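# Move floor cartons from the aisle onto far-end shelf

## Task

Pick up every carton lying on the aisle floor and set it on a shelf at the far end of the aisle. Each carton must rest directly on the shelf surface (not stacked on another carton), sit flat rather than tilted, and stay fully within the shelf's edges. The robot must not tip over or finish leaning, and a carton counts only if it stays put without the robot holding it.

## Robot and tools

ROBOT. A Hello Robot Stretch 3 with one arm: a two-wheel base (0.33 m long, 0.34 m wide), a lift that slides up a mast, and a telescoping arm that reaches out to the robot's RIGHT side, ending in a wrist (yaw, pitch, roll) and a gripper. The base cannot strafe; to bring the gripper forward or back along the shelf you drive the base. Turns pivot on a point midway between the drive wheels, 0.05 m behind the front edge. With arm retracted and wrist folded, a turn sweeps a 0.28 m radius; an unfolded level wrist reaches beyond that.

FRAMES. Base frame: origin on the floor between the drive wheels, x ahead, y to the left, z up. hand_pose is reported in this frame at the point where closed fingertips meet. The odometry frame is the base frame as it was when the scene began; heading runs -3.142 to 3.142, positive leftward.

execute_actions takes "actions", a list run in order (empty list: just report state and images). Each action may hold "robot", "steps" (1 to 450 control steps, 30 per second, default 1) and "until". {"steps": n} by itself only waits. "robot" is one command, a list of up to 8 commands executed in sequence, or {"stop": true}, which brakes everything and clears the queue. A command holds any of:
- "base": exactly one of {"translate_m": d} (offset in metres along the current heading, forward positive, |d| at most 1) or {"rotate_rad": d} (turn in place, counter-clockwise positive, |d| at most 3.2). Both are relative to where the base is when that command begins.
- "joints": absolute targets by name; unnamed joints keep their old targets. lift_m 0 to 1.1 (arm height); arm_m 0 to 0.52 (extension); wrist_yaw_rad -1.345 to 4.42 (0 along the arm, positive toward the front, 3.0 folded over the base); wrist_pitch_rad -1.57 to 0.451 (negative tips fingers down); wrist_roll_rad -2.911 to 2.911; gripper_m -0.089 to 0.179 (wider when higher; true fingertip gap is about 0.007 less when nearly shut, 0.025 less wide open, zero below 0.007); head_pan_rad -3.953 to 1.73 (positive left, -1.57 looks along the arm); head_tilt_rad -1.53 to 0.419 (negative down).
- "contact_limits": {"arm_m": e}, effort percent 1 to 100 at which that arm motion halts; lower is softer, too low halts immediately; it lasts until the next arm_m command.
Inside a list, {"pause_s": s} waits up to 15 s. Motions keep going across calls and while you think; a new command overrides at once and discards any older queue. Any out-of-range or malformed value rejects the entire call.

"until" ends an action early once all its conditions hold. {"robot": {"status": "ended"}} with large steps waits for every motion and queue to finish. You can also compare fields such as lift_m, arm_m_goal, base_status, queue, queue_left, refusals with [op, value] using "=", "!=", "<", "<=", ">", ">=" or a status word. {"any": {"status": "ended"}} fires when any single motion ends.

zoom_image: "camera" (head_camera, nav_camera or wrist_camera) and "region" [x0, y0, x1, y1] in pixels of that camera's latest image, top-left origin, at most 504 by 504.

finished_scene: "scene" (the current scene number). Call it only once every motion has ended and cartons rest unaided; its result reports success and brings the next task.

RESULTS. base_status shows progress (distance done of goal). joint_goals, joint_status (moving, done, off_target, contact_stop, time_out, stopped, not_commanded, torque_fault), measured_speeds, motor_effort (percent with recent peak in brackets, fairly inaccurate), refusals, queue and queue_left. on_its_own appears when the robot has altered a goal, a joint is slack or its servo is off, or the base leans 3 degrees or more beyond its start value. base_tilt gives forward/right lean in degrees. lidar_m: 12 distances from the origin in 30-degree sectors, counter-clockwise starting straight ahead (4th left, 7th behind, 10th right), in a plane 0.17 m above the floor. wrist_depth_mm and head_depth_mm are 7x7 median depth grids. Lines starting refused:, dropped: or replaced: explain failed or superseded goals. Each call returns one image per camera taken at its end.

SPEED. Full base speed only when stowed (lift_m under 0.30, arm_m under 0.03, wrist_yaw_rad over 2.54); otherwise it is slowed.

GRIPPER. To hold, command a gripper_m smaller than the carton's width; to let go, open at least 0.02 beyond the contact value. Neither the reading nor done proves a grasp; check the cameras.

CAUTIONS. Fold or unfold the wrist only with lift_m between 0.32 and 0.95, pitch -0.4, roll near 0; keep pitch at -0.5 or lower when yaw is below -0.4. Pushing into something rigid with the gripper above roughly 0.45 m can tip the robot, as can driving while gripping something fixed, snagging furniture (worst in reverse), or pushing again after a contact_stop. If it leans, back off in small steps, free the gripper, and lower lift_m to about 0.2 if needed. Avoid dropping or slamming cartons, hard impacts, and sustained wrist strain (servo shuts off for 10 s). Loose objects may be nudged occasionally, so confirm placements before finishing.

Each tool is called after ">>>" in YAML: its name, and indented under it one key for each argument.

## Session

>>> execute_actions:
  actions: []

Scene clock: 0.00 s.
robot.base_odometry: x=+0.000 y=+0.000 heading=+0.000 (m, m, rad; robot's odometry frame)
robot.turned_by_wheels: +0.000 (rad since the last result)
robot.turned_by_imu: +0.000 (rad since the last result)
robot.base_tilt: forward=-0.8 right=+0.9 (deg)
robot.lidar_m: 2.06 2.01 1.40 1.16 1.08 1.13 1.76 1.72 1.83 1.42 1.83 1.58
robot.head_depth_mm: 1704 2430 2602 2555 2476 2393 2287 / 1735 2425 2507 2483 2460 2511 2440 / 1758 2336 2360 2373 2353 2352 2337 / 1781 2217 2207 2223 2223 2252 2211 / 1804 2117 2090 2082 2103 2093 2100 / 1818 2012 1999 1998 2015 1995 1998 / 1851 1897 1885 1901 1895 1892 1907
robot.base_status: not_commanded
robot.joint_positions: lift_m=+0.326 arm_m=-0.002 wrist_yaw_rad=+3.037 wrist_pitch_rad=-0.535 wrist_roll_rad=-0.013 gripper_m=+0.037 head_pan_rad=-0.013 head_tilt_rad=+0.015
robot.joint_goals: lift_m=+0.326 arm_m=-0.002 wrist_yaw_rad=+3.037 wrist_pitch_rad=-0.535 wrist_roll_rad=-0.013 gripper_m=+0.037 head_pan_rad=-0.013 head_tilt_rad=+0.015
robot.joint_status: lift_m=not_commanded arm_m=not_commanded wrist_yaw_rad=not_commanded wrist_pitch_rad=not_commanded wrist_roll_rad=not_commanded gripper_m=not_commanded head_pan_rad=not_commanded head_tilt_rad=not_commanded
robot.measured_speeds: translate_m=+0.000 rotate_rad=+0.000 lift_m=+0.000 arm_m=+0.000 wrist_yaw_rad=+0.000 wrist_pitch_rad=+0.000 wrist_roll_rad=+0.000 head_pan_rad=+0.000 head_tilt_rad=+0.000
robot: refusals=0 queue=idle queue_left=0
robot.motor_effort: left_wheel=+0 right_wheel=+1 lift_m=+34 arm_m=-1 wrist_yaw_rad=+0 wrist_pitch_rad=+5 wrist_roll_rad=+0 gripper_m=+1 head_pan_rad=+0 head_tilt_rad=+1 (%)
robot.hand_pose: x=+0.0005 y=+0.0645 z=+0.3138 quat_wxyz=(+0.222, +0.686, +0.153, +0.676) (m; robot's base frame)
robot.wrist_depth_mm: - - - - - - - / - - - - 930 900 871 / 836 822 819 778 742 735 711 / 706 681 671 663 644 625 597 / 597 588 - 569 548 533 522 / 517 513 - - 463 467 459 / 458 - - - 428 413 410
pictures: head_camera (sideways: a quarter turn clockwise sets it upright), nav_camera (sideways: a quarter turn counterclockwise sets it upright), wrist_camera
camera_calibration (this result's frames):
head_camera: T_world_to_cam=[[0.060839, -0.0660369, -0.995961, 1.31473], [0.0273449, 0.997545, -0.0644715, 0.0911151], [0.997773, -0.0233121, 0.0624954, -0.129287], [0, 0, 0, 1]] pos_world=[0.0465213, -0.00708498, 1.32337]
nav_camera: T_world_to_cam=[[0.0356029, 0.0686491, 0.997005, -1.25996], [-0.0112751, -0.997547, 0.069089, -0.0350823], [0.999302, -0.0137011, -0.0347416, -0.00269896], [0, 0, 0, 1]] pos_world=[0.0471598, 0.0514619, 1.25852]
wrist_camera: T_world_to_cam=[[0.98144, -0.187048, -0.0422917, 0.021466], [-0.158903, -0.669755, -0.725381, 0.295021], [0.107356, 0.718638, -0.687047, 0.334058], [0, 0, 0, 1]] pos_world=[-0.0100509, -0.0384598, 0.444425]
Images, in order (width x height): head_camera 896x504, nav_camera 672x504, wrist_camera 644x364.

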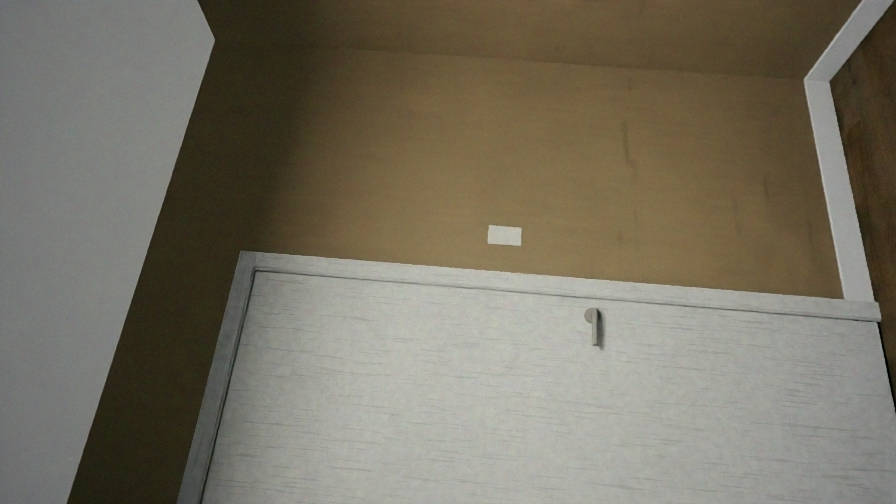

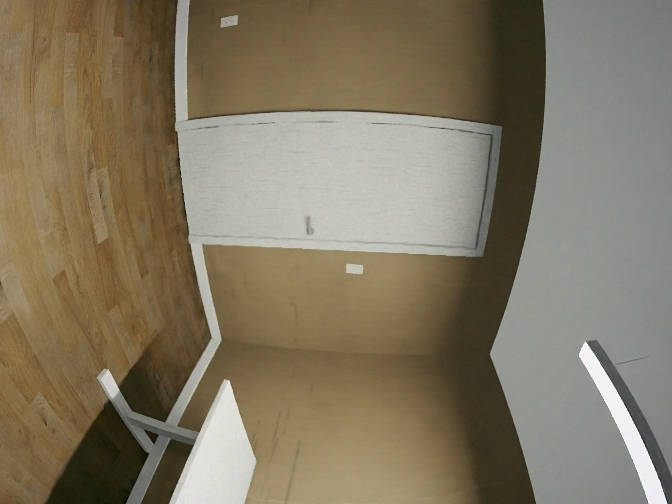

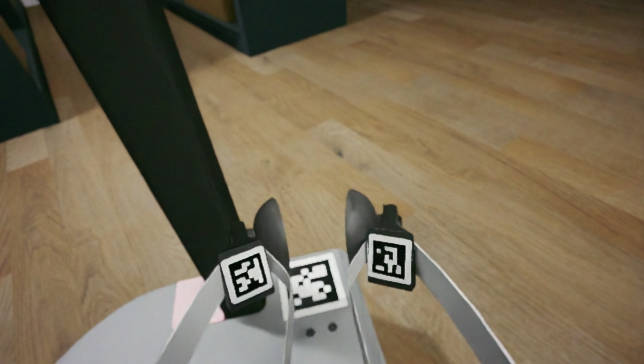

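Shelves are to the left.

>>> execute_actions:
  actions:
    - {"robot":{"joints":{"head_pan_rad":1.7,"head_tilt_rad":-0.5}},"steps":200,"until":{"robot":{"status":"ended"}}}

Scene clock: 2.67 s.
robot.base_odometry: x=+0.000 y=+0.000 heading=+0.000 (m, m, rad; robot's odometry frame)
robot.turned_by_wheels: +0.000 (rad since the last result)
robot.turned_by_imu: +0.000 (rad since the last result)
robot.base_tilt: forward=-0.9 right=+1.0 (deg)
robot.lidar_m: 2.06 2.01 1.40 1.16 1.08 1.13 1.75 1.72 1.83 1.43 1.83 1.59
robot.head_depth_mm: 995 1089 1208 1353 1577 1666 1360 / 968 1059 1167 1301 1462 1599 1358 / 1232 1336 1178 1264 1404 1539 1336 / 1652 1587 1955 1706 1765 1577 1323 / 2496 2647 2865 2631 2059 1615 1320 / 2464 2673 2912 2782 1947 1527 1308 / 2440 2592 2843 - - - -
robot.base_status: not_commanded
robot.joint_positions: lift_m=+0.326 arm_m=-0.002 wrist_yaw_rad=+3.037 wrist_pitch_rad=-0.535 wrist_roll_rad=-0.013 gripper_m=+0.037 head_pan_rad=+1.693 head_tilt_rad=-0.493
robot.joint_goals: lift_m=+0.326 arm_m=-0.002 wrist_yaw_rad=+3.037 wrist_pitch_rad=-0.535 wrist_roll_rad=-0.013 gripper_m=+0.037 head_pan_rad=+1.700 head_tilt_rad=-0.500
robot.joint_status: lift_m=not_commanded arm_m=not_commanded wrist_yaw_rad=not_commanded wrist_pitch_rad=not_commanded wrist_roll_rad=not_commanded gripper_m=not_commanded head_pan_rad=done head_tilt_rad=done
robot.measured_speeds: translate_m=+0.000 rotate_rad=+0.000 lift_m=+0.000 arm_m=+0.000 wrist_yaw_rad=+0.000 wrist_pitch_rad=+0.000 wrist_roll_rad=+0.000 head_pan_rad=+0.000 head_tilt_rad=+0.000
robot: refusals=0 queue=done queue_left=0
robot.motor_effort: left_wheel=+0(0) right_wheel=+0(0) lift_m=+34(34) arm_m=-1(0) wrist_yaw_rad=+0(1) wrist_pitch_rad=+5(5) wrist_roll_rad=+0(0) gripper_m=+0(0) head_pan_rad=+2(36) head_tilt_rad=-2(21) (%)
robot.hand_pose: x=+0.0005 y=+0.0645 z=+0.3138 quat_wxyz=(+0.222, +0.686, +0.153, +0.676) (m; robot's base frame)
robot.wrist_depth_mm: - - - - - - - / - - - - 939 930 876 / 840 803 813 775 755 734 715 / 708 684 662 648 642 610 606 / 602 580 - 569 550 532 518 / 522 515 - - 467 466 458 / 457 - - - 425 415 411
pictures: head_camera (sideways: a quarter turn clockwise sets it upright), nav_camera (sideways: a quarter turn counterclockwise sets it upright), wrist_camera
camera_calibration (this result's frames):
head_camera: T_world_to_cam=[[0.117232, -0.42016, -0.899846, 1.18861], [-0.988112, -0.140092, -0.0633187, 0.0957654], [-0.0994573, 0.896571, -0.431588, 0.520523], [0, 0, 0, 1]] pos_world=[0.00705381, 0.0461361, 1.30028]
nav_camera: T_world_to_cam=[[-0.131371, 0.503758, 0.853797, -1.07187], [0.985926, 0.156228, 0.0595236, -0.0286686], [-0.103402, 0.8496, -0.517192, 0.631938], [0, 0, 0, 1]] pos_world=[-0.0472049, 0.0075497, 1.2437]
wrist_camera: T_world_to_cam=[[0.98144, -0.187048, -0.0422917, 0.0214661], [-0.158903, -0.669755, -0.725381, 0.295021], [0.107356, 0.718638, -0.687047, 0.334058], [0, 0, 0, 1]] pos_world=[-0.0100509, -0.0384598, 0.444425]
Images, in order (width x height): head_camera 896x504, nav_camera 672x504, wrist_camera 644x364.

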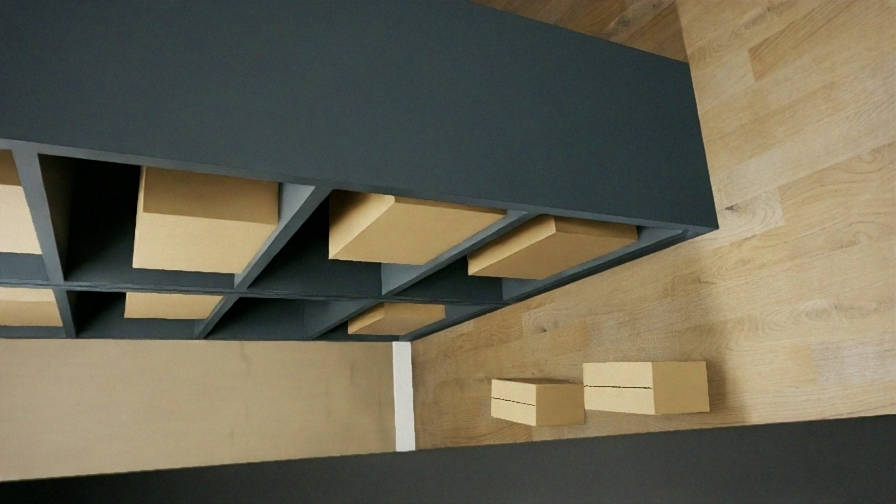

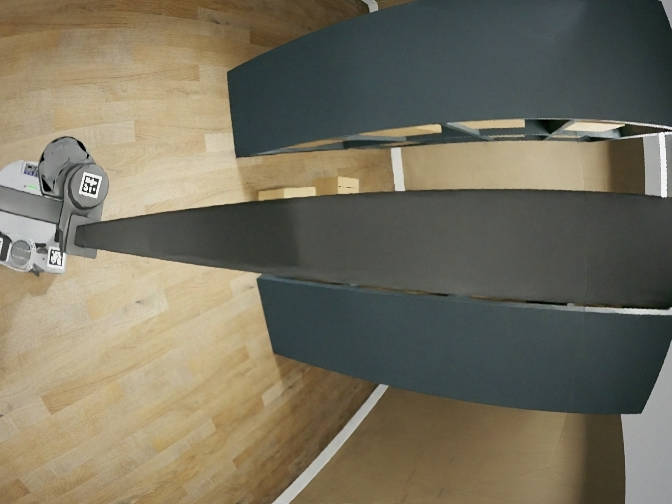

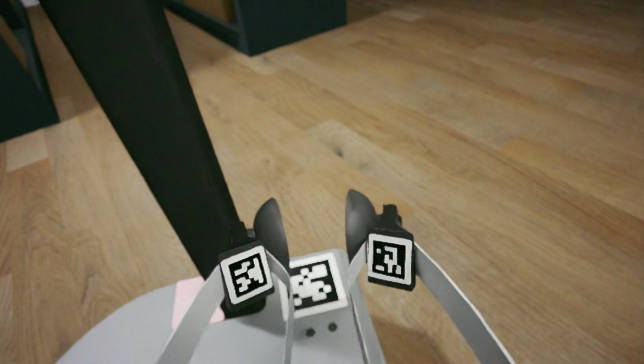

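>>> execute_actions:
  actions:
    - {"robot":{"base":{"rotate_rad":1.75},"joints":{"head_pan_rad":0,"head_tilt_rad":-0.55}},"steps":200,"until":{"robot":{"status":"ended"}}}

Scene clock: 7.77 s.
robot.base_odometry: x=+0.000 y=+0.000 heading=+1.750 (m, m, rad; robot's odometry frame)
robot.turned_by_wheels: +1.750 (rad since the last result)
robot.turned_by_imu: +1.745 (rad since the last result)
robot.base_tilt: forward=-0.8 right=+0.9 (deg)
robot.lidar_m: 1.16 1.07 1.99 1.73 1.72 2.00 1.42 1.58 1.60 2.01 2.04 1.23
robot.head_depth_mm: 949 1046 1155 1308 1508 1590 1329 / 1282 1065 1156 1270 1456 1571 1305 / 1649 1435 1575 1498 1623 1549 1299 / 2430 2138 2372 2284 1931 1541 1291 / 2494 2735 3011 2573 1809 1539 1279 / 2487 2691 2957 2560 1900 1528 1268 / 1623 1671 1598 1475 1314 1430 1258
robot.base_status: done (rotate_rad +1.7498 of +1.7500)
robot.joint_positions: lift_m=+0.326 arm_m=-0.002 wrist_yaw_rad=+3.037 wrist_pitch_rad=-0.535 wrist_roll_rad=-0.013 gripper_m=+0.037 head_pan_rad=+0.007 head_tilt_rad=-0.543
robot.joint_goals: lift_m=+0.326 arm_m=-0.002 wrist_yaw_rad=+3.037 wrist_pitch_rad=-0.535 wrist_roll_rad=-0.013 gripper_m=+0.037 head_pan_rad=+0.000 head_tilt_rad=-0.550
robot.joint_status: lift_m=not_commanded arm_m=not_commanded wrist_yaw_rad=not_commanded wrist_pitch_rad=not_commanded wrist_roll_rad=not_commanded gripper_m=not_commanded head_pan_rad=done head_tilt_rad=done
robot.measured_speeds: translate_m=+0.000 rotate_rad=+0.000 lift_m=+0.000 arm_m=+0.000 wrist_yaw_rad=+0.000 wrist_pitch_rad=+0.000 wrist_roll_rad=+0.000 head_pan_rad=+0.000 head_tilt_rad=+0.000
robot: refusals=0 queue=done queue_left=0
robot.motor_effort: left_wheel=-4(7) right_wheel=+6(11) lift_m=+34(34) arm_m=-1(1) wrist_yaw_rad=+1(1) wrist_pitch_rad=+6(5) wrist_roll_rad=+0(0) gripper_m=+1(1) head_pan_rad=-2(35) head_tilt_rad=-2(6) (%)
robot.hand_pose: x=+0.0004 y=+0.0644 z=+0.3138 quat_wxyz=(+0.222, +0.686, +0.153, +0.676) (m; robot's base frame)
robot.wrist_depth_mm: - - - - - - 870 / - - - - 919 906 854 / 882 831 814 782 754 735 708 / 695 696 664 657 632 616 600 / 595 585 - 563 549 530 516 / 515 520 - - 465 463 460 / 459 - - - 428 419 405
pictures: head_camera (sideways: a quarter turn clockwise sets it upright), nav_camera (sideways: a quarter turn counterclockwise sets it upright), wrist_camera
camera_calibration (this result's frames):
head_camera: T_world_to_cam=[[-0.475, -0.0686474, -0.877304, 1.16282], [-0.0291045, 0.997633, -0.0623048, 0.0885913], [0.879504, -0.00406132, -0.475874, 0.572177], [0, 0, 0, 1]] pos_world=[0.0516853, -0.0062334, 1.29795]
nav_camera: T_world_to_cam=[[0.557275, 0.0731004, 0.827104, -1.04127], [0.0451762, -0.997311, 0.0577053, -0.0205591], [0.829098, 0.00520772, -0.559079, 0.680747], [0, 0, 0, 1]] pos_world=[0.0167962, 0.0520683, 1.24302]
wrist_camera: T_world_to_cam=[[0.981439, -0.187054, -0.0422802, 0.0214581], [-0.158913, -0.669853, -0.725288, 0.294958], [0.107346, 0.718546, -0.687146, 0.334098], [0, 0, 0, 1]] pos_world=[-0.0100512, -0.0384722, 0.444411]
Images, in order (width x height): head_camera 896x504, nav_camera 672x504, wrist_camera 644x364.

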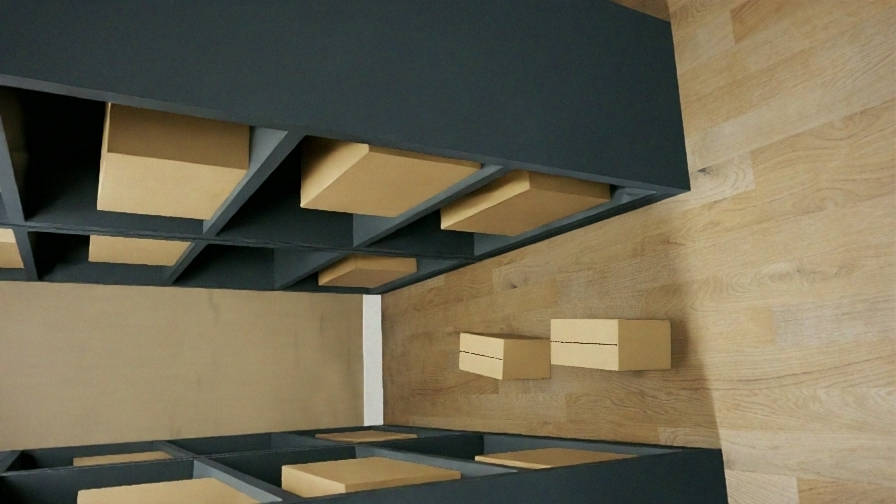

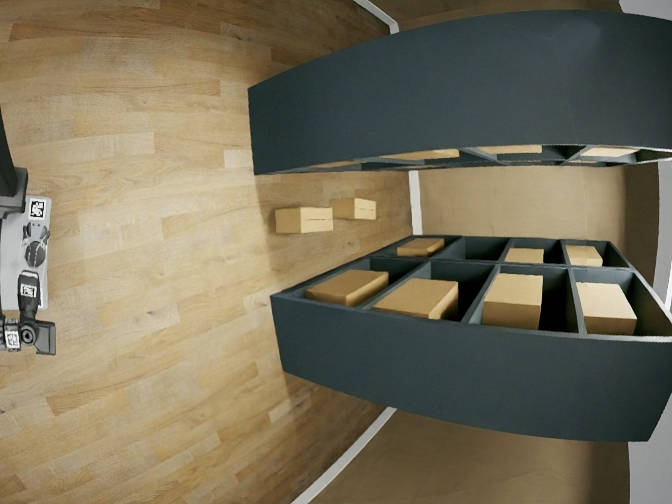

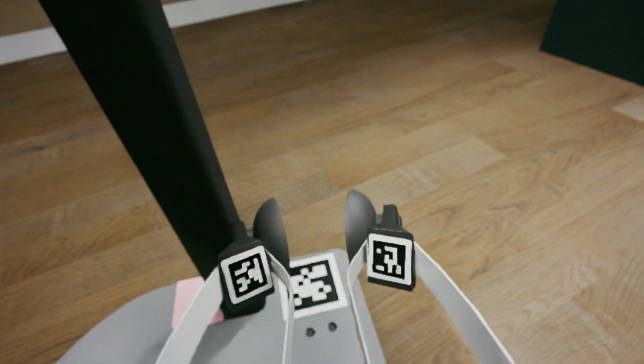

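>>> execute_actions:
  actions:
    - {"robot":[{"joints":{"lift_m":0.27},"base":{"rotate_rad":0.122}},{"base":{"translate_m":0.74}},{"base":{"rotate_rad":1.67}},{"joints":{"lift_m":0.4,"wrist_pitch_rad":-0.4,"head_pan_rad":-1.5,"head_tilt_rad":-0.9}},{"joints":{"wrist_yaw_rad":0,"gripper_m":0.179}},{"joints":{"wrist_pitch_rad":-0.6,"arm_m":0.25}}],"steps":450,"until":{"robot":{"status":"ended"}}}

Scene clock: 31.17 s.
robot.base_odometry: x=-0.219 y=+0.707 heading=-2.742 (m, m, rad; robot's odometry frame)
robot.turned_by_wheels: +1.792 (rad since the last result)
robot.turned_by_imu: +1.782 (rad since the last result)
robot.base_tilt: forward=-0.9 right=+1.0 (deg)
robot.lidar_m: 1.83 1.88 2.51 2.15 2.65 2.02 1.93 0.48 0.49 0.44 0.41 0.45
robot.head_depth_mm: 1841 1703 1472 1502 1220 1182 1104 / 1948 2179 2023 1693 1468 1281 1130 / 1966 2265 2041 1671 1522 1253 1126 / 1937 2258 2028 1577 1442 1186 1118 / 1148 1317 1586 1630 1440 1249 1116 / 781 956 941 991 1133 1191 1113 / 604 611 771 896 814 931 1102
robot.base_status: done (rotate_rad +1.6698 of +1.6700)
robot.joint_positions: lift_m=+0.400 arm_m=+0.249 wrist_yaw_rad=+0.002 wrist_pitch_rad=-0.612 wrist_roll_rad=-0.013 gripper_m=+0.179 head_pan_rad=-1.493 head_tilt_rad=-0.888
robot.joint_goals: lift_m=+0.400 arm_m=+0.250 wrist_yaw_rad=+0.000 wrist_pitch_rad=-0.600 wrist_roll_rad=-0.013 gripper_m=+0.179 head_pan_rad=-1.500 head_tilt_rad=-0.900
robot.joint_status: lift_m=done arm_m=moving wrist_yaw_rad=done wrist_pitch_rad=moving wrist_roll_rad=not_commanded gripper_m=done head_pan_rad=done head_tilt_rad=done
robot.measured_speeds: translate_m=+0.000 rotate_rad=+0.000 lift_m=+0.000 arm_m=+0.011 wrist_yaw_rad=+0.000 wrist_pitch_rad=+0.000 wrist_roll_rad=+0.000 head_pan_rad=+0.000 head_tilt_rad=+0.000
robot: refusals=0 queue=running queue_left=0
robot.motor_effort: left_wheel=-4(10) right_wheel=+6(19) lift_m=+37(39) arm_m=+4(5) wrist_yaw_rad=-2(3) wrist_pitch_rad=+4(8) wrist_roll_rad=+0(0) gripper_m=+1(98) head_pan_rad=-4(35) head_tilt_rad=-4(17) (%)
robot.hand_pose: x=-0.0211 y=-0.5902 z=+0.3716 quat_wxyz=(+0.679, +0.215, -0.669, -0.211) (m; robot's base frame)
robot.wrist_depth_mm: 596 675 - - 759 679 376 / 668 707 967 915 807 504 353 / 710 738 587 749 755 527 366 / 424 639 665 656 674 555 371 / 392 583 615 596 591 568 367 / 355 548 536 355 518 506 402 / - 478 469 317 476 467 398
pictures: head_camera (sideways: a quarter turn clockwise sets it upright), nav_camera (sideways: a quarter turn counterclockwise sets it upright), wrist_camera
camera_calibration (this result's frames):
head_camera: T_world_to_cam=[[-0.122914, 0.737148, -0.664459, 0.883219], [0.991551, 0.119193, -0.0511891, 0.0678681], [0.0414646, -0.665136, -0.74557, 0.928127], [0, 0, 0, 1]] pos_world=[0.00278102, -0.0418222, 1.28232]
nav_camera: T_world_to_cam=[[0.131464, -0.797107, 0.589354, -0.728826], [-0.99029, -0.132702, 0.0414183, 0.00698368], [0.0451935, -0.589076, -0.806813, 1.00774], [0, 0, 0, 1]] pos_world=[0.057187, 0.0136105, 1.24231]
wrist_camera: T_world_to_cam=[[-0.995761, 0.0847667, -0.0357035, 0.0388345], [0.08676, 0.736716, -0.670613, 0.710043], [-0.0305423, -0.670868, -0.740948, 0.043606], [0, 0, 0, 1]] pos_world=[-0.0216016, -0.497138, 0.509861]
Images, in order (width x height): head_camera 896x504, nav_camera 672x504, wrist_camera 644x364.

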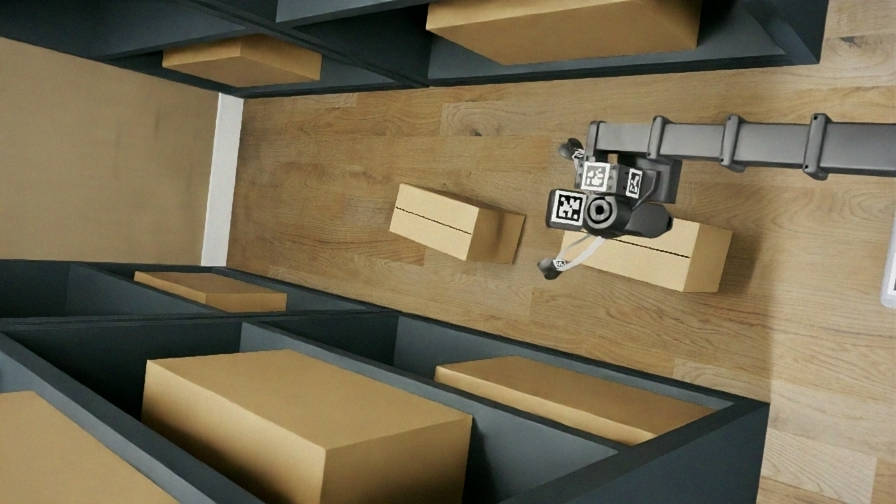

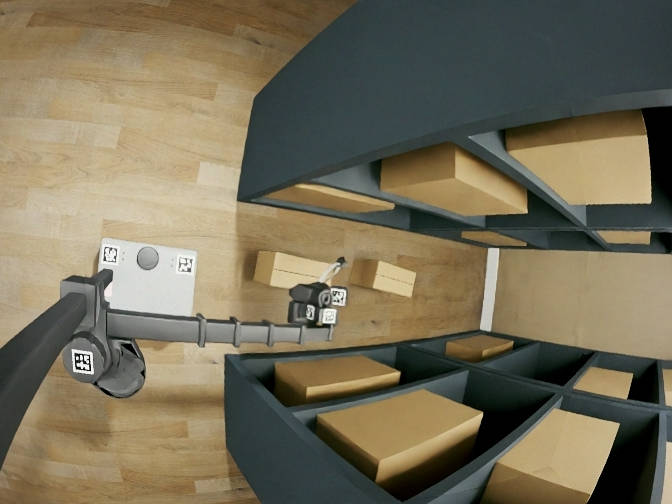

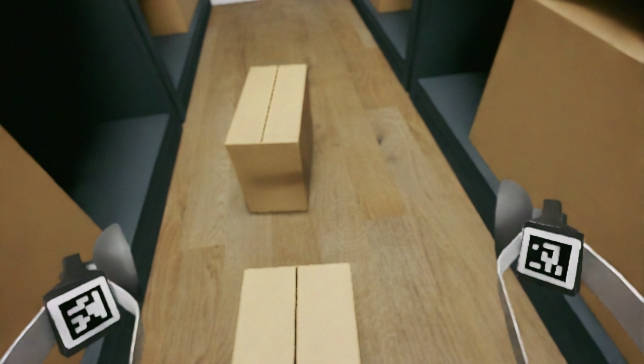

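>>> execute_actions:
  actions:
    - {"robot":{"joints":{"lift_m":0.18}},"steps":300,"until":{"robot":{"status":"ended"}}}
    - {"robot":{"joints":{"gripper_m":0.02}},"steps":60}
    - {"robot":{"joints":{"lift_m":0.3}},"steps":300,"until":{"robot":{"status":"ended"}}}

Scene clock: 41.60 s.
robot.base_odometry: x=-0.219 y=+0.707 heading=-2.742 (m, m, rad; robot's odometry frame)
robot.turned_by_wheels: +0.000 (rad since the last result)
robot.turned_by_imu: -0.001 (rad since the last result)
robot.base_tilt: forward=-0.8 right=+0.9 (deg)
robot.lidar_m: 1.83 1.88 2.50 2.17 2.64 2.02 1.93 0.49 0.49 0.43 0.41 0.45
robot.head_depth_mm: 1859 1717 1469 1504 1220 1189 1106 / 1943 2189 2011 1712 1461 1271 1135 / 1958 2269 2055 1651 1484 - 1123 / 1938 2225 2020 1575 1440 1201 1125 / 1144 1322 1592 1645 1426 1256 1118 / 780 953 937 994 1131 1190 1114 / 601 610 772 900 808 930 1107
robot.base_status: done (rotate_rad +1.6698 of +1.6700)
robot.joint_positions: lift_m=+0.300 arm_m=+0.250 wrist_yaw_rad=-0.003 wrist_pitch_rad=-0.612 wrist_roll_rad=-0.007 gripper_m=+0.020 head_pan_rad=-1.493 head_tilt_rad=-0.889
robot.joint_goals: lift_m=+0.300 arm_m=+0.250 wrist_yaw_rad=+0.000 wrist_pitch_rad=-0.600 wrist_roll_rad=-0.007 gripper_m=+0.020 head_pan_rad=-1.500 head_tilt_rad=-0.900
robot.joint_status: lift_m=done arm_m=done wrist_yaw_rad=done wrist_pitch_rad=done wrist_roll_rad=not_commanded gripper_m=done head_pan_rad=done head_tilt_rad=done
robot.measured_speeds: translate_m=+0.000 rotate_rad=+0.000 lift_m=+0.000 arm_m=+0.000 wrist_yaw_rad=+0.000 wrist_pitch_rad=+0.000 wrist_roll_rad=+0.000 head_pan_rad=+0.000 head_tilt_rad=+0.000
robot: refusals=0 queue=done queue_left=0
robot.motor_effort: left_wheel=-4(6) right_wheel=+7(14) lift_m=+37(39) arm_m=+4(4) wrist_yaw_rad=+3(19) wrist_pitch_rad=+5(30) wrist_roll_rad=-3(19) gripper_m=+0(100) head_pan_rad=-2(3) head_tilt_rad=-4(4) (%)
robot.hand_pose: x=-0.0222 y=-0.5905 z=+0.2716 quat_wxyz=(+0.676, +0.213, -0.672, -0.214) (m; robot's base frame)
robot.wrist_depth_mm: 601 700 - 952 771 487 344 / 655 685 486 741 722 500 352 / 586 616 511 616 627 502 365 / 462 549 558 555 548 505 373 / 397 497 499 279 478 455 373 / 373 445 447 243 413 415 373 / 352 404 225 221 368 374 362
pictures: head_camera (sideways: a quarter turn clockwise sets it upright), nav_camera (sideways: a quarter turn counterclockwise sets it upright), wrist_camera
replaced: robot.lift_m: its motion had ended contact_stop
camera_calibration (this result's frames):
head_camera: T_world_to_cam=[[-0.122934, 0.737542, -0.664018, 0.882645], [0.99155, 0.119209, -0.0511643, 0.0678359], [0.041421, -0.664697, -0.745964, 0.92864], [0, 0, 0, 1]] pos_world=[0.00277954, -0.0418106, 1.28229]
nav_camera: T_world_to_cam=[[0.13148, -0.797456, 0.588877, -0.728205], [-0.99029, -0.132713, 0.0413855, 0.00702635], [0.0451482, -0.588601, -0.807162, 1.0082], [0, 0, 0, 1]] pos_world=[0.0571844, 0.013645, 1.24231]
wrist_camera: T_world_to_cam=[[-0.994769, 0.0937146, -0.0406407, 0.0408676], [0.0967111, 0.736011, -0.670026, 0.642936], [-0.0328793, -0.670452, -0.741224, -0.030509], [0, 0, 0, 1]] pos_world=[-0.0225283, -0.497492, 0.409831]
Images, in order (width x height): head_camera 896x504, nav_camera 672x504, wrist_camera 644x364.

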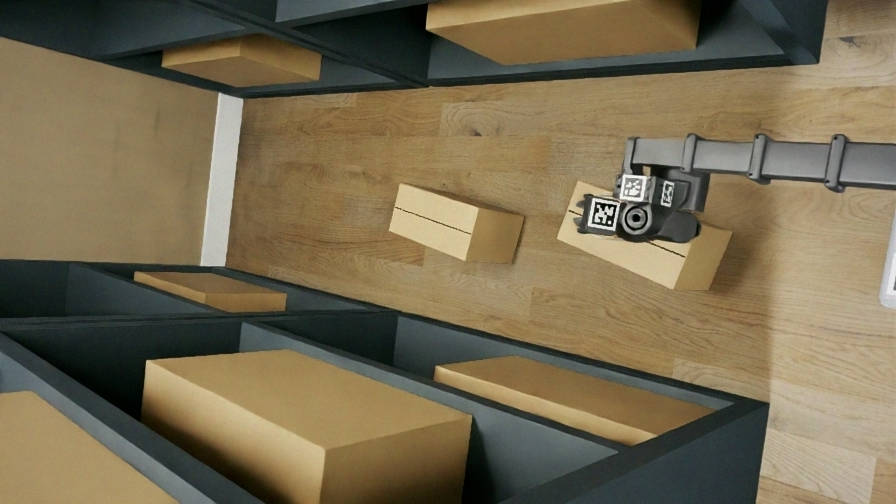

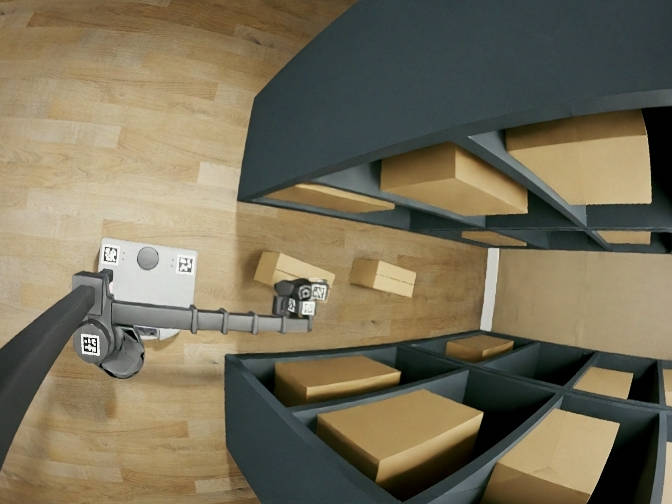

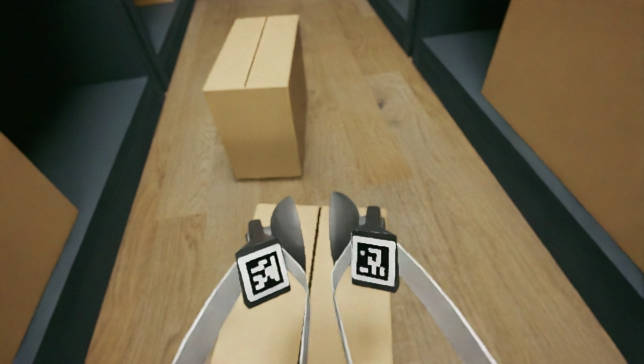

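>>> execute_actions:
  actions:
    - {"robot":{"joints":{"gripper_m":0.179,"arm_m":0.19}},"steps":100,"until":{"robot":{"status":"ended"}}}
    - {"robot":{"joints":{"lift_m":0.20}},"steps":300,"until":{"robot":{"status":"ended"}}}

Scene clock: 48.77 s.
robot.base_odometry: x=-0.219 y=+0.707 heading=-2.742 (m, m, rad; robot's odometry frame)
robot.turned_by_wheels: +0.000 (rad since the last result)
robot.turned_by_imu: +0.000 (rad since the last result)
robot.base_tilt: forward=-0.9 right=+0.9 (deg)
robot.lidar_m: 1.83 1.88 2.51 2.16 2.65 2.03 1.94 0.49 0.49 0.43 0.41 0.45
robot.head_depth_mm: 1845 1720 1466 1508 1225 1184 1107 / 1905 2188 1995 1706 1470 1282 1135 / 1963 2271 2057 1656 1454 1299 1126 / 1932 2244 2025 1566 1431 1196 1124 / 1142 1318 1589 1643 1428 1262 1118 / 782 956 939 997 1129 1191 1115 / 602 610 774 902 812 925 1106
robot.base_status: done (rotate_rad +1.6700 of +1.6700)
robot.joint_positions: lift_m=+0.200 arm_m=+0.190 wrist_yaw_rad=+0.007 wrist_pitch_rad=-0.581 wrist_roll_rad=+0.006 gripper_m=+0.179 head_pan_rad=-1.493 head_tilt_rad=-0.889
robot.joint_goals: lift_m=+0.200 arm_m=+0.190 wrist_yaw_rad=+0.000 wrist_pitch_rad=-0.600 wrist_roll_rad=+0.006 gripper_m=+0.179 head_pan_rad=-1.500 head_tilt_rad=-0.900
robot.joint_status: lift_m=done arm_m=done wrist_yaw_rad=done wrist_pitch_rad=done wrist_roll_rad=not_commanded gripper_m=done head_pan_rad=done head_tilt_rad=done
robot.measured_speeds: translate_m=+0.000 rotate_rad=+0.000 lift_m=+0.000 arm_m=+0.000 wrist_yaw_rad=+0.000 wrist_pitch_rad=+0.000 wrist_roll_rad=+0.000 head_pan_rad=+0.000 head_tilt_rad=+0.000
robot: refusals=0 queue=done queue_left=0
robot.motor_effort: left_wheel=-2(5) right_wheel=+1(7) lift_m=+24(38) arm_m=-3(6) wrist_yaw_rad=-7(6) wrist_pitch_rad=-9(10) wrist_roll_rad=-9(9) gripper_m=+0(98) head_pan_rad=-3(4) head_tilt_rad=-3(4) (%)
robot.hand_pose: x=-0.0202 y=-0.5362 z=+0.1784 quat_wxyz=(+0.676, +0.204, -0.679, -0.201) (m; robot's base frame)
robot.wrist_depth_mm: 650 674 444 783 714 492 348 / 575 619 491 614 614 485 358 / 425 544 256 233 495 472 355 / 378 467 203 197 426 427 358 / 364 407 176 170 361 365 342 / 332 157 153 150 324 321 312 / - 140 137 134 291 291 284
pictures: head_camera (sideways: a quarter turn clockwise sets it upright), nav_camera (sideways: a quarter turn counterclockwise sets it upright), wrist_camera
camera_calibration (this result's frames):
head_camera: T_world_to_cam=[[-0.122934, 0.737541, -0.664018, 0.882645], [0.99155, 0.119209, -0.0511643, 0.0678359], [0.0414209, -0.664697, -0.745964, 0.928639], [0, 0, 0, 1]] pos_world=[0.00277953, -0.0418106, 1.28229]
nav_camera: T_world_to_cam=[[0.13148, -0.797456, 0.588877, -0.728206], [-0.99029, -0.132712, 0.0413855, 0.00702633], [0.0451481, -0.588601, -0.807162, 1.0082], [0, 0, 0, 1]] pos_world=[0.0571844, 0.013645, 1.24231]
wrist_camera: T_world_to_cam=[[-0.994512, 0.0893387, -0.0544464, 0.034151], [0.102086, 0.714766, -0.691873, 0.532899], [-0.0228946, -0.693634, -0.719963, -0.0790999], [0, 0, 0, 1]] pos_world=[-0.0222492, -0.438816, 0.313609]
Images, in order (width x height): head_camera 896x504, nav_camera 672x504, wrist_camera 644x364.

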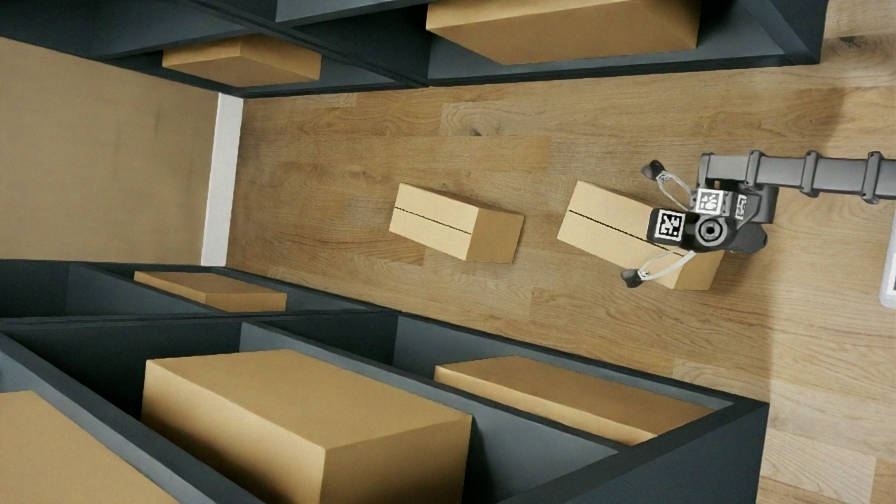

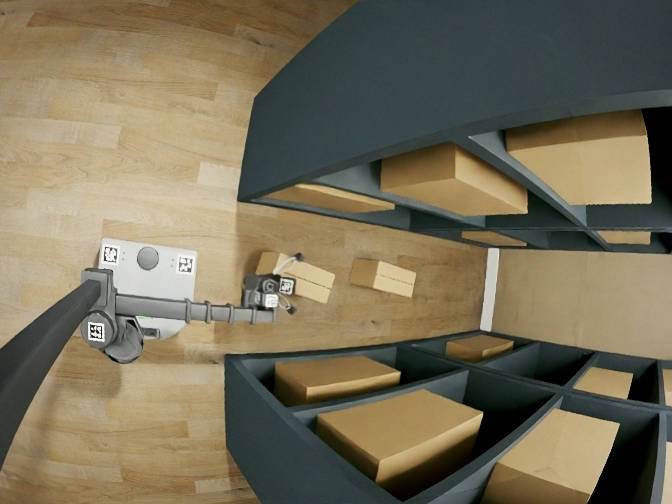

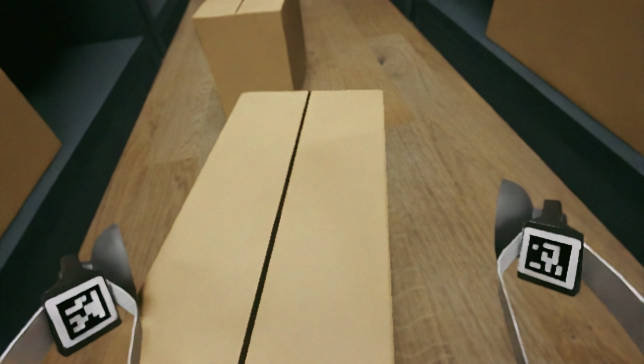

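>>> execute_actions:
  actions:
    - {"robot":{"joints":{"lift_m":0.25}},"steps":100,"until":{"robot":{"status":"ended"}}}
    - {"robot":{"joints":{"wrist_pitch_rad":-0.9,"arm_m":0.26,"wrist_yaw_rad":-0.08}},"steps":100,"until":{"robot":{"status":"ended"}}}
    - {"robot":{"joints":{"lift_m":0.215}},"steps":100,"until":{"robot":{"status":"ended"}}}
    - {"robot":{"joints":{"gripper_m":0.02}},"steps":60}
    - {"robot":{"joints":{"lift_m":0.32}},"steps":300,"until":{"robot":{"status":"ended"}}}

Scene clock: 59.37 s.
robot.base_odometry: x=-0.219 y=+0.707 heading=-2.742 (m, m, rad; robot's odometry frame)
robot.turned_by_wheels: +0.000 (rad since the last result)
robot.turned_by_imu: -0.001 (rad since the last result)
robot.base_tilt: forward=-0.8 right=+0.9 (deg)
robot.lidar_m: 1.83 1.88 2.51 2.17 2.64 2.02 1.94 0.49 0.49 0.47 0.41 0.45
robot.head_depth_mm: 1838 1717 1466 1501 1224 1175 1092 / 1939 2188 2009 1711 1481 1279 1135 / 1952 2279 2047 1660 1480 1240 1135 / 1936 2233 2046 1571 1439 1216 1120 / 1146 1317 1591 1611 1432 1258 1121 / 779 953 935 990 1131 1187 1107 / 604 612 777 896 814 934 1108
robot.base_status: done (rotate_rad +1.6698 of +1.6700)
robot.joint_positions: lift_m=+0.320 arm_m=+0.260 wrist_yaw_rad=-0.039 wrist_pitch_rad=-0.908 wrist_roll_rad=-0.007 gripper_m=+0.020 head_pan_rad=-1.493 head_tilt_rad=-0.889
robot.joint_goals: lift_m=+0.320 arm_m=+0.260 wrist_yaw_rad=-0.036 wrist_pitch_rad=-0.900 wrist_roll_rad=-0.007 gripper_m=+0.020 head_pan_rad=-1.500 head_tilt_rad=-0.900
robot.joint_status: lift_m=done arm_m=done wrist_yaw_rad=off_target wrist_pitch_rad=done wrist_roll_rad=not_commanded gripper_m=done head_pan_rad=done head_tilt_rad=done
robot.measured_speeds: translate_m=+0.000 rotate_rad=+0.000 lift_m=+0.000 arm_m=+0.000 wrist_yaw_rad=+0.000 wrist_pitch_rad=+0.000 wrist_roll_rad=+0.000 head_pan_rad=+0.000 head_tilt_rad=+0.000
robot: refusals=0 queue=done queue_left=0
robot.on_its_own: wrist_yaw_rad is held at -0.036, not at your -0.080, by its stall guard, which is not easing now
robot.motor_effort: left_wheel=-4(3) right_wheel=+6(12) lift_m=+37(38) arm_m=+4(12) wrist_yaw_rad=+3(29) wrist_pitch_rad=+3(19) wrist_roll_rad=-3(18) gripper_m=+0(100) head_pan_rad=-4(3) head_tilt_rad=-3(4) (%)
robot.hand_pose: x=-0.0271 y=-0.5433 z=+0.2418 quat_wxyz=(+0.632, +0.299, -0.639, -0.322) (m; robot's base frame)
robot.wrist_depth_mm: 495 580 450 582 568 458 336 / 458 542 520 296 511 458 347 / 416 489 480 268 469 459 357 / 389 453 259 250 437 434 356 / 375 421 240 232 410 406 362 / 366 394 218 214 378 380 367 / 355 369 204 203 357 357 352
pictures: head_camera (sideways: a quarter turn clockwise sets it upright), nav_camera (sideways: a quarter turn counterclockwise sets it upright), wrist_camera
replaced: robot.lift_m: its motion had ended contact_stop
camera_calibration (this result's frames):
head_camera: T_world_to_cam=[[-0.122936, 0.737576, -0.663979, 0.882595], [0.99155, 0.11921, -0.0511622, 0.0678331], [0.0414171, -0.664658, -0.745999, 0.928684], [0, 0, 0, 1]] pos_world=[0.0027794, -0.0418096, 1.28229]
nav_camera: T_world_to_cam=[[0.131481, -0.797487, 0.588835, -0.728151], [-0.99029, -0.132713, 0.0413827, 0.00703008], [0.0451442, -0.588559, -0.807193, 1.00824], [0, 0, 0, 1]] pos_world=[0.0571842, 0.013648, 1.24231]
wrist_camera: T_world_to_cam=[[-0.990409, 0.137596, -0.0125527, 0.0475832], [0.129753, 0.895029, -0.426716, 0.617149], [-0.0474792, -0.424252, -0.904298, 0.151728], [0, 0, 0, 1]] pos_world=[-0.0257462, -0.494543, 0.401153]
Images, in order (width x height): head_camera 896x504, nav_camera 672x504, wrist_camera 644x364.

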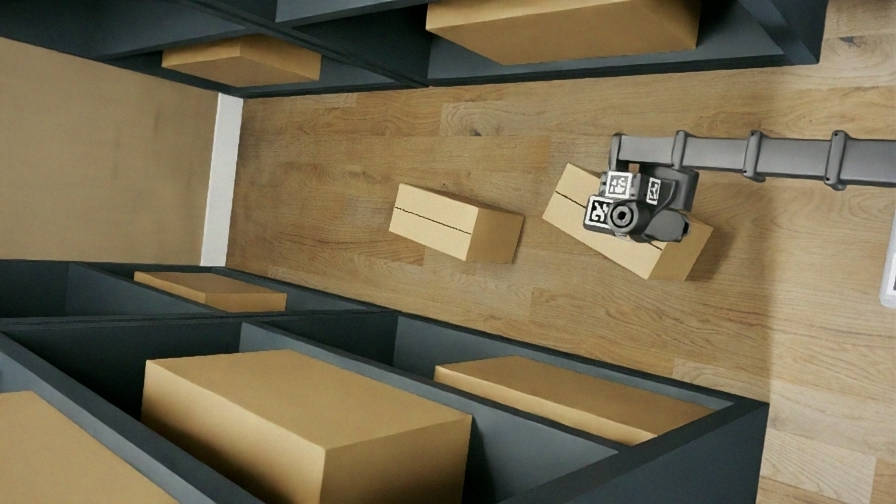

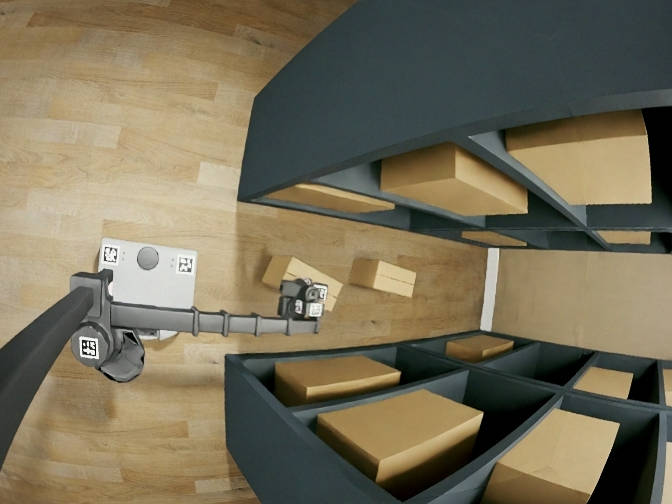

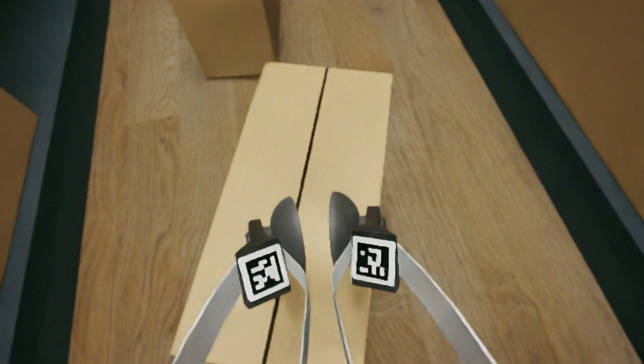

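>>> execute_actions:
  actions:
    - {"robot":{"base":{"translate_m":0.05},"joints":{"gripper_m":0.179,"wrist_yaw_rad":-0.2,"arm_m":0.24}},"steps":100,"until":{"robot":{"status":"ended"}}}
    - {"robot":{"joints":{"lift_m":0.26}},"steps":100,"until":{"robot":{"status":"ended"}}}

Scene clock: 66.17 s.
robot.base_odometry: x=-0.265 y=+0.687 heading=-2.742 (m, m, rad; robot's odometry frame)
robot.turned_by_wheels: +0.000 (rad since the last result)
robot.turned_by_imu: -0.001 (rad since the last result)
robot.base_tilt: forward=-0.8 right=+1.0 (deg)
robot.lidar_m: 1.78 1.82 2.44 2.15 2.65 2.08 1.99 0.52 0.67 0.48 0.38 0.44
robot.head_depth_mm: 1891 1854 1801 1594 1369 1222 1125 / 1948 2220 2051 1720 1461 1282 1138 / 1961 2262 2044 1563 1266 - 1121 / 1894 2146 1977 1691 1443 1244 1122 / 1062 1196 1208 1578 1382 1256 1117 / 650 837 789 904 884 1037 1108 / 490 516 731 810 643 915 1110
robot.base_status: done (translate_m +0.0500 of +0.0500)
robot.joint_positions: lift_m=+0.260 arm_m=+0.240 wrist_yaw_rad=-0.197 wrist_pitch_rad=-0.908 wrist_roll_rad=-0.007 gripper_m=+0.179 head_pan_rad=-1.493 head_tilt_rad=-0.889
robot.joint_goals: lift_m=+0.260 arm_m=+0.240 wrist_yaw_rad=-0.200 wrist_pitch_rad=-0.900 wrist_roll_rad=-0.007 gripper_m=+0.179 head_pan_rad=-1.500 head_tilt_rad=-0.900
robot.joint_status: lift_m=done arm_m=done wrist_yaw_rad=done wrist_pitch_rad=done wrist_roll_rad=not_commanded gripper_m=done head_pan_rad=done head_tilt_rad=done
robot.measured_speeds: translate_m=+0.000 rotate_rad=+0.000 lift_m=+0.000 arm_m=+0.000 wrist_yaw_rad=+0.000 wrist_pitch_rad=+0.000 wrist_roll_rad=+0.000 head_pan_rad=+0.000 head_tilt_rad=+0.000
robot: refusals=0 queue=done queue_left=0
robot.motor_effort: left_wheel=-3(5) right_wheel=+4(10) lift_m=+30(35) arm_m=-5(6) wrist_yaw_rad=-4(4) wrist_pitch_rad=+3(3) wrist_roll_rad=-3(3) gripper_m=-1(98) head_pan_rad=-3(4) head_tilt_rad=-4(4) (%)
robot.hand_pose: x=-0.0487 y=-0.5213 z=+0.1820 quat_wxyz=(+0.605, +0.248, -0.660, -0.370) (m; robot's base frame)
robot.wrist_depth_mm: 498 493 432 239 476 427 339 / 448 460 228 218 435 427 345 / 412 421 205 199 395 403 356 / 383 388 188 184 188 373 366 / 358 365 174 171 174 347 344 / 329 335 162 159 161 322 321 / - 311 307 301 303 304 303
pictures: head_camera (sideways: a quarter turn clockwise sets it upright), nav_camera (sideways: a quarter turn counterclockwise sets it upright), wrist_camera
camera_calibration (this result's frames):
head_camera: T_world_to_cam=[[-0.122863, 0.737588, -0.663979, 0.882595], [0.991562, 0.119112, -0.0511622, 0.067833], [0.0413515, -0.664662, -0.745999, 0.928685], [0, 0, 0, 1]] pos_world=[0.00277527, -0.0418092, 1.28229]
nav_camera: T_world_to_cam=[[0.131403, -0.7975, 0.588835, -0.728151], [-0.990303, -0.132616, 0.0413827, 0.00703016], [0.045086, -0.588563, -0.807193, 1.00824], [0, 0, 0, 1]] pos_world=[0.0571855, 0.0136429, 1.24231]
wrist_camera: T_world_to_cam=[[-0.956725, 0.29074, -0.0121558, 0.10375], [0.267967, 0.863961, -0.426339, 0.565173], [-0.113452, -0.411147, -0.904482, 0.109663], [0, 0, 0, 1]] pos_world=[-0.0397462, -0.473364, 0.341405]
Images, in order (width x height): head_camera 896x504, nav_camera 672x504, wrist_camera 644x364.

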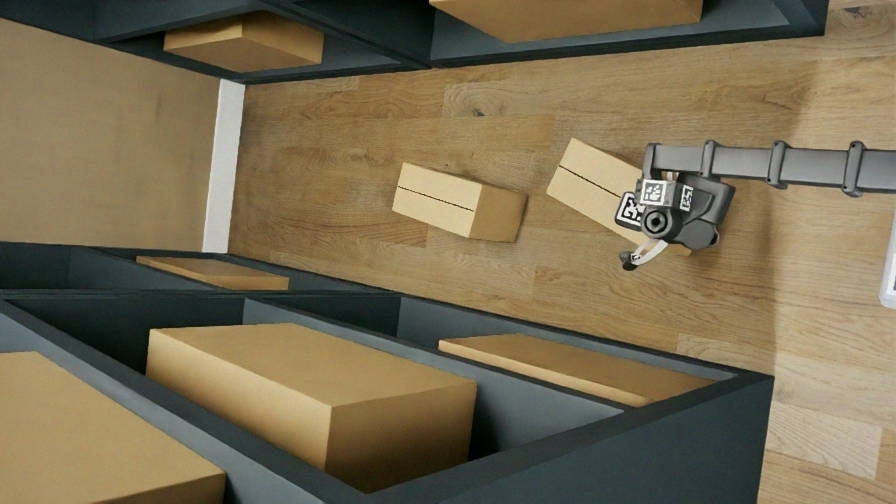

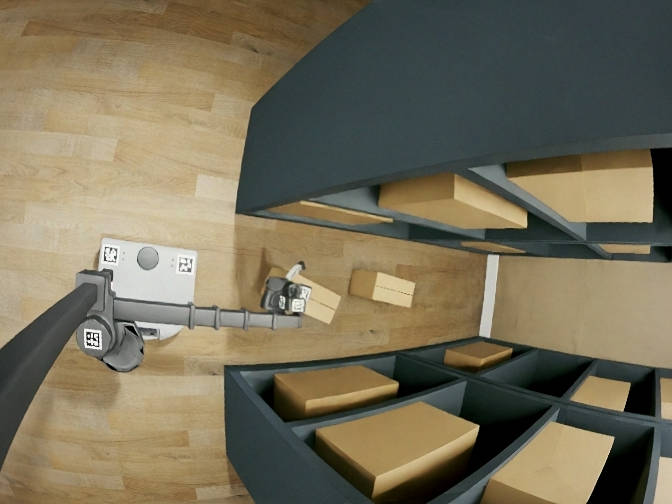

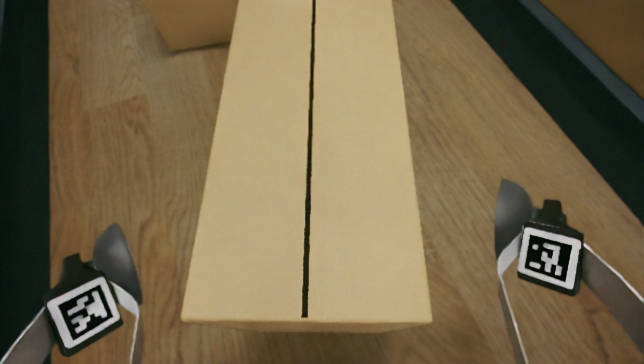

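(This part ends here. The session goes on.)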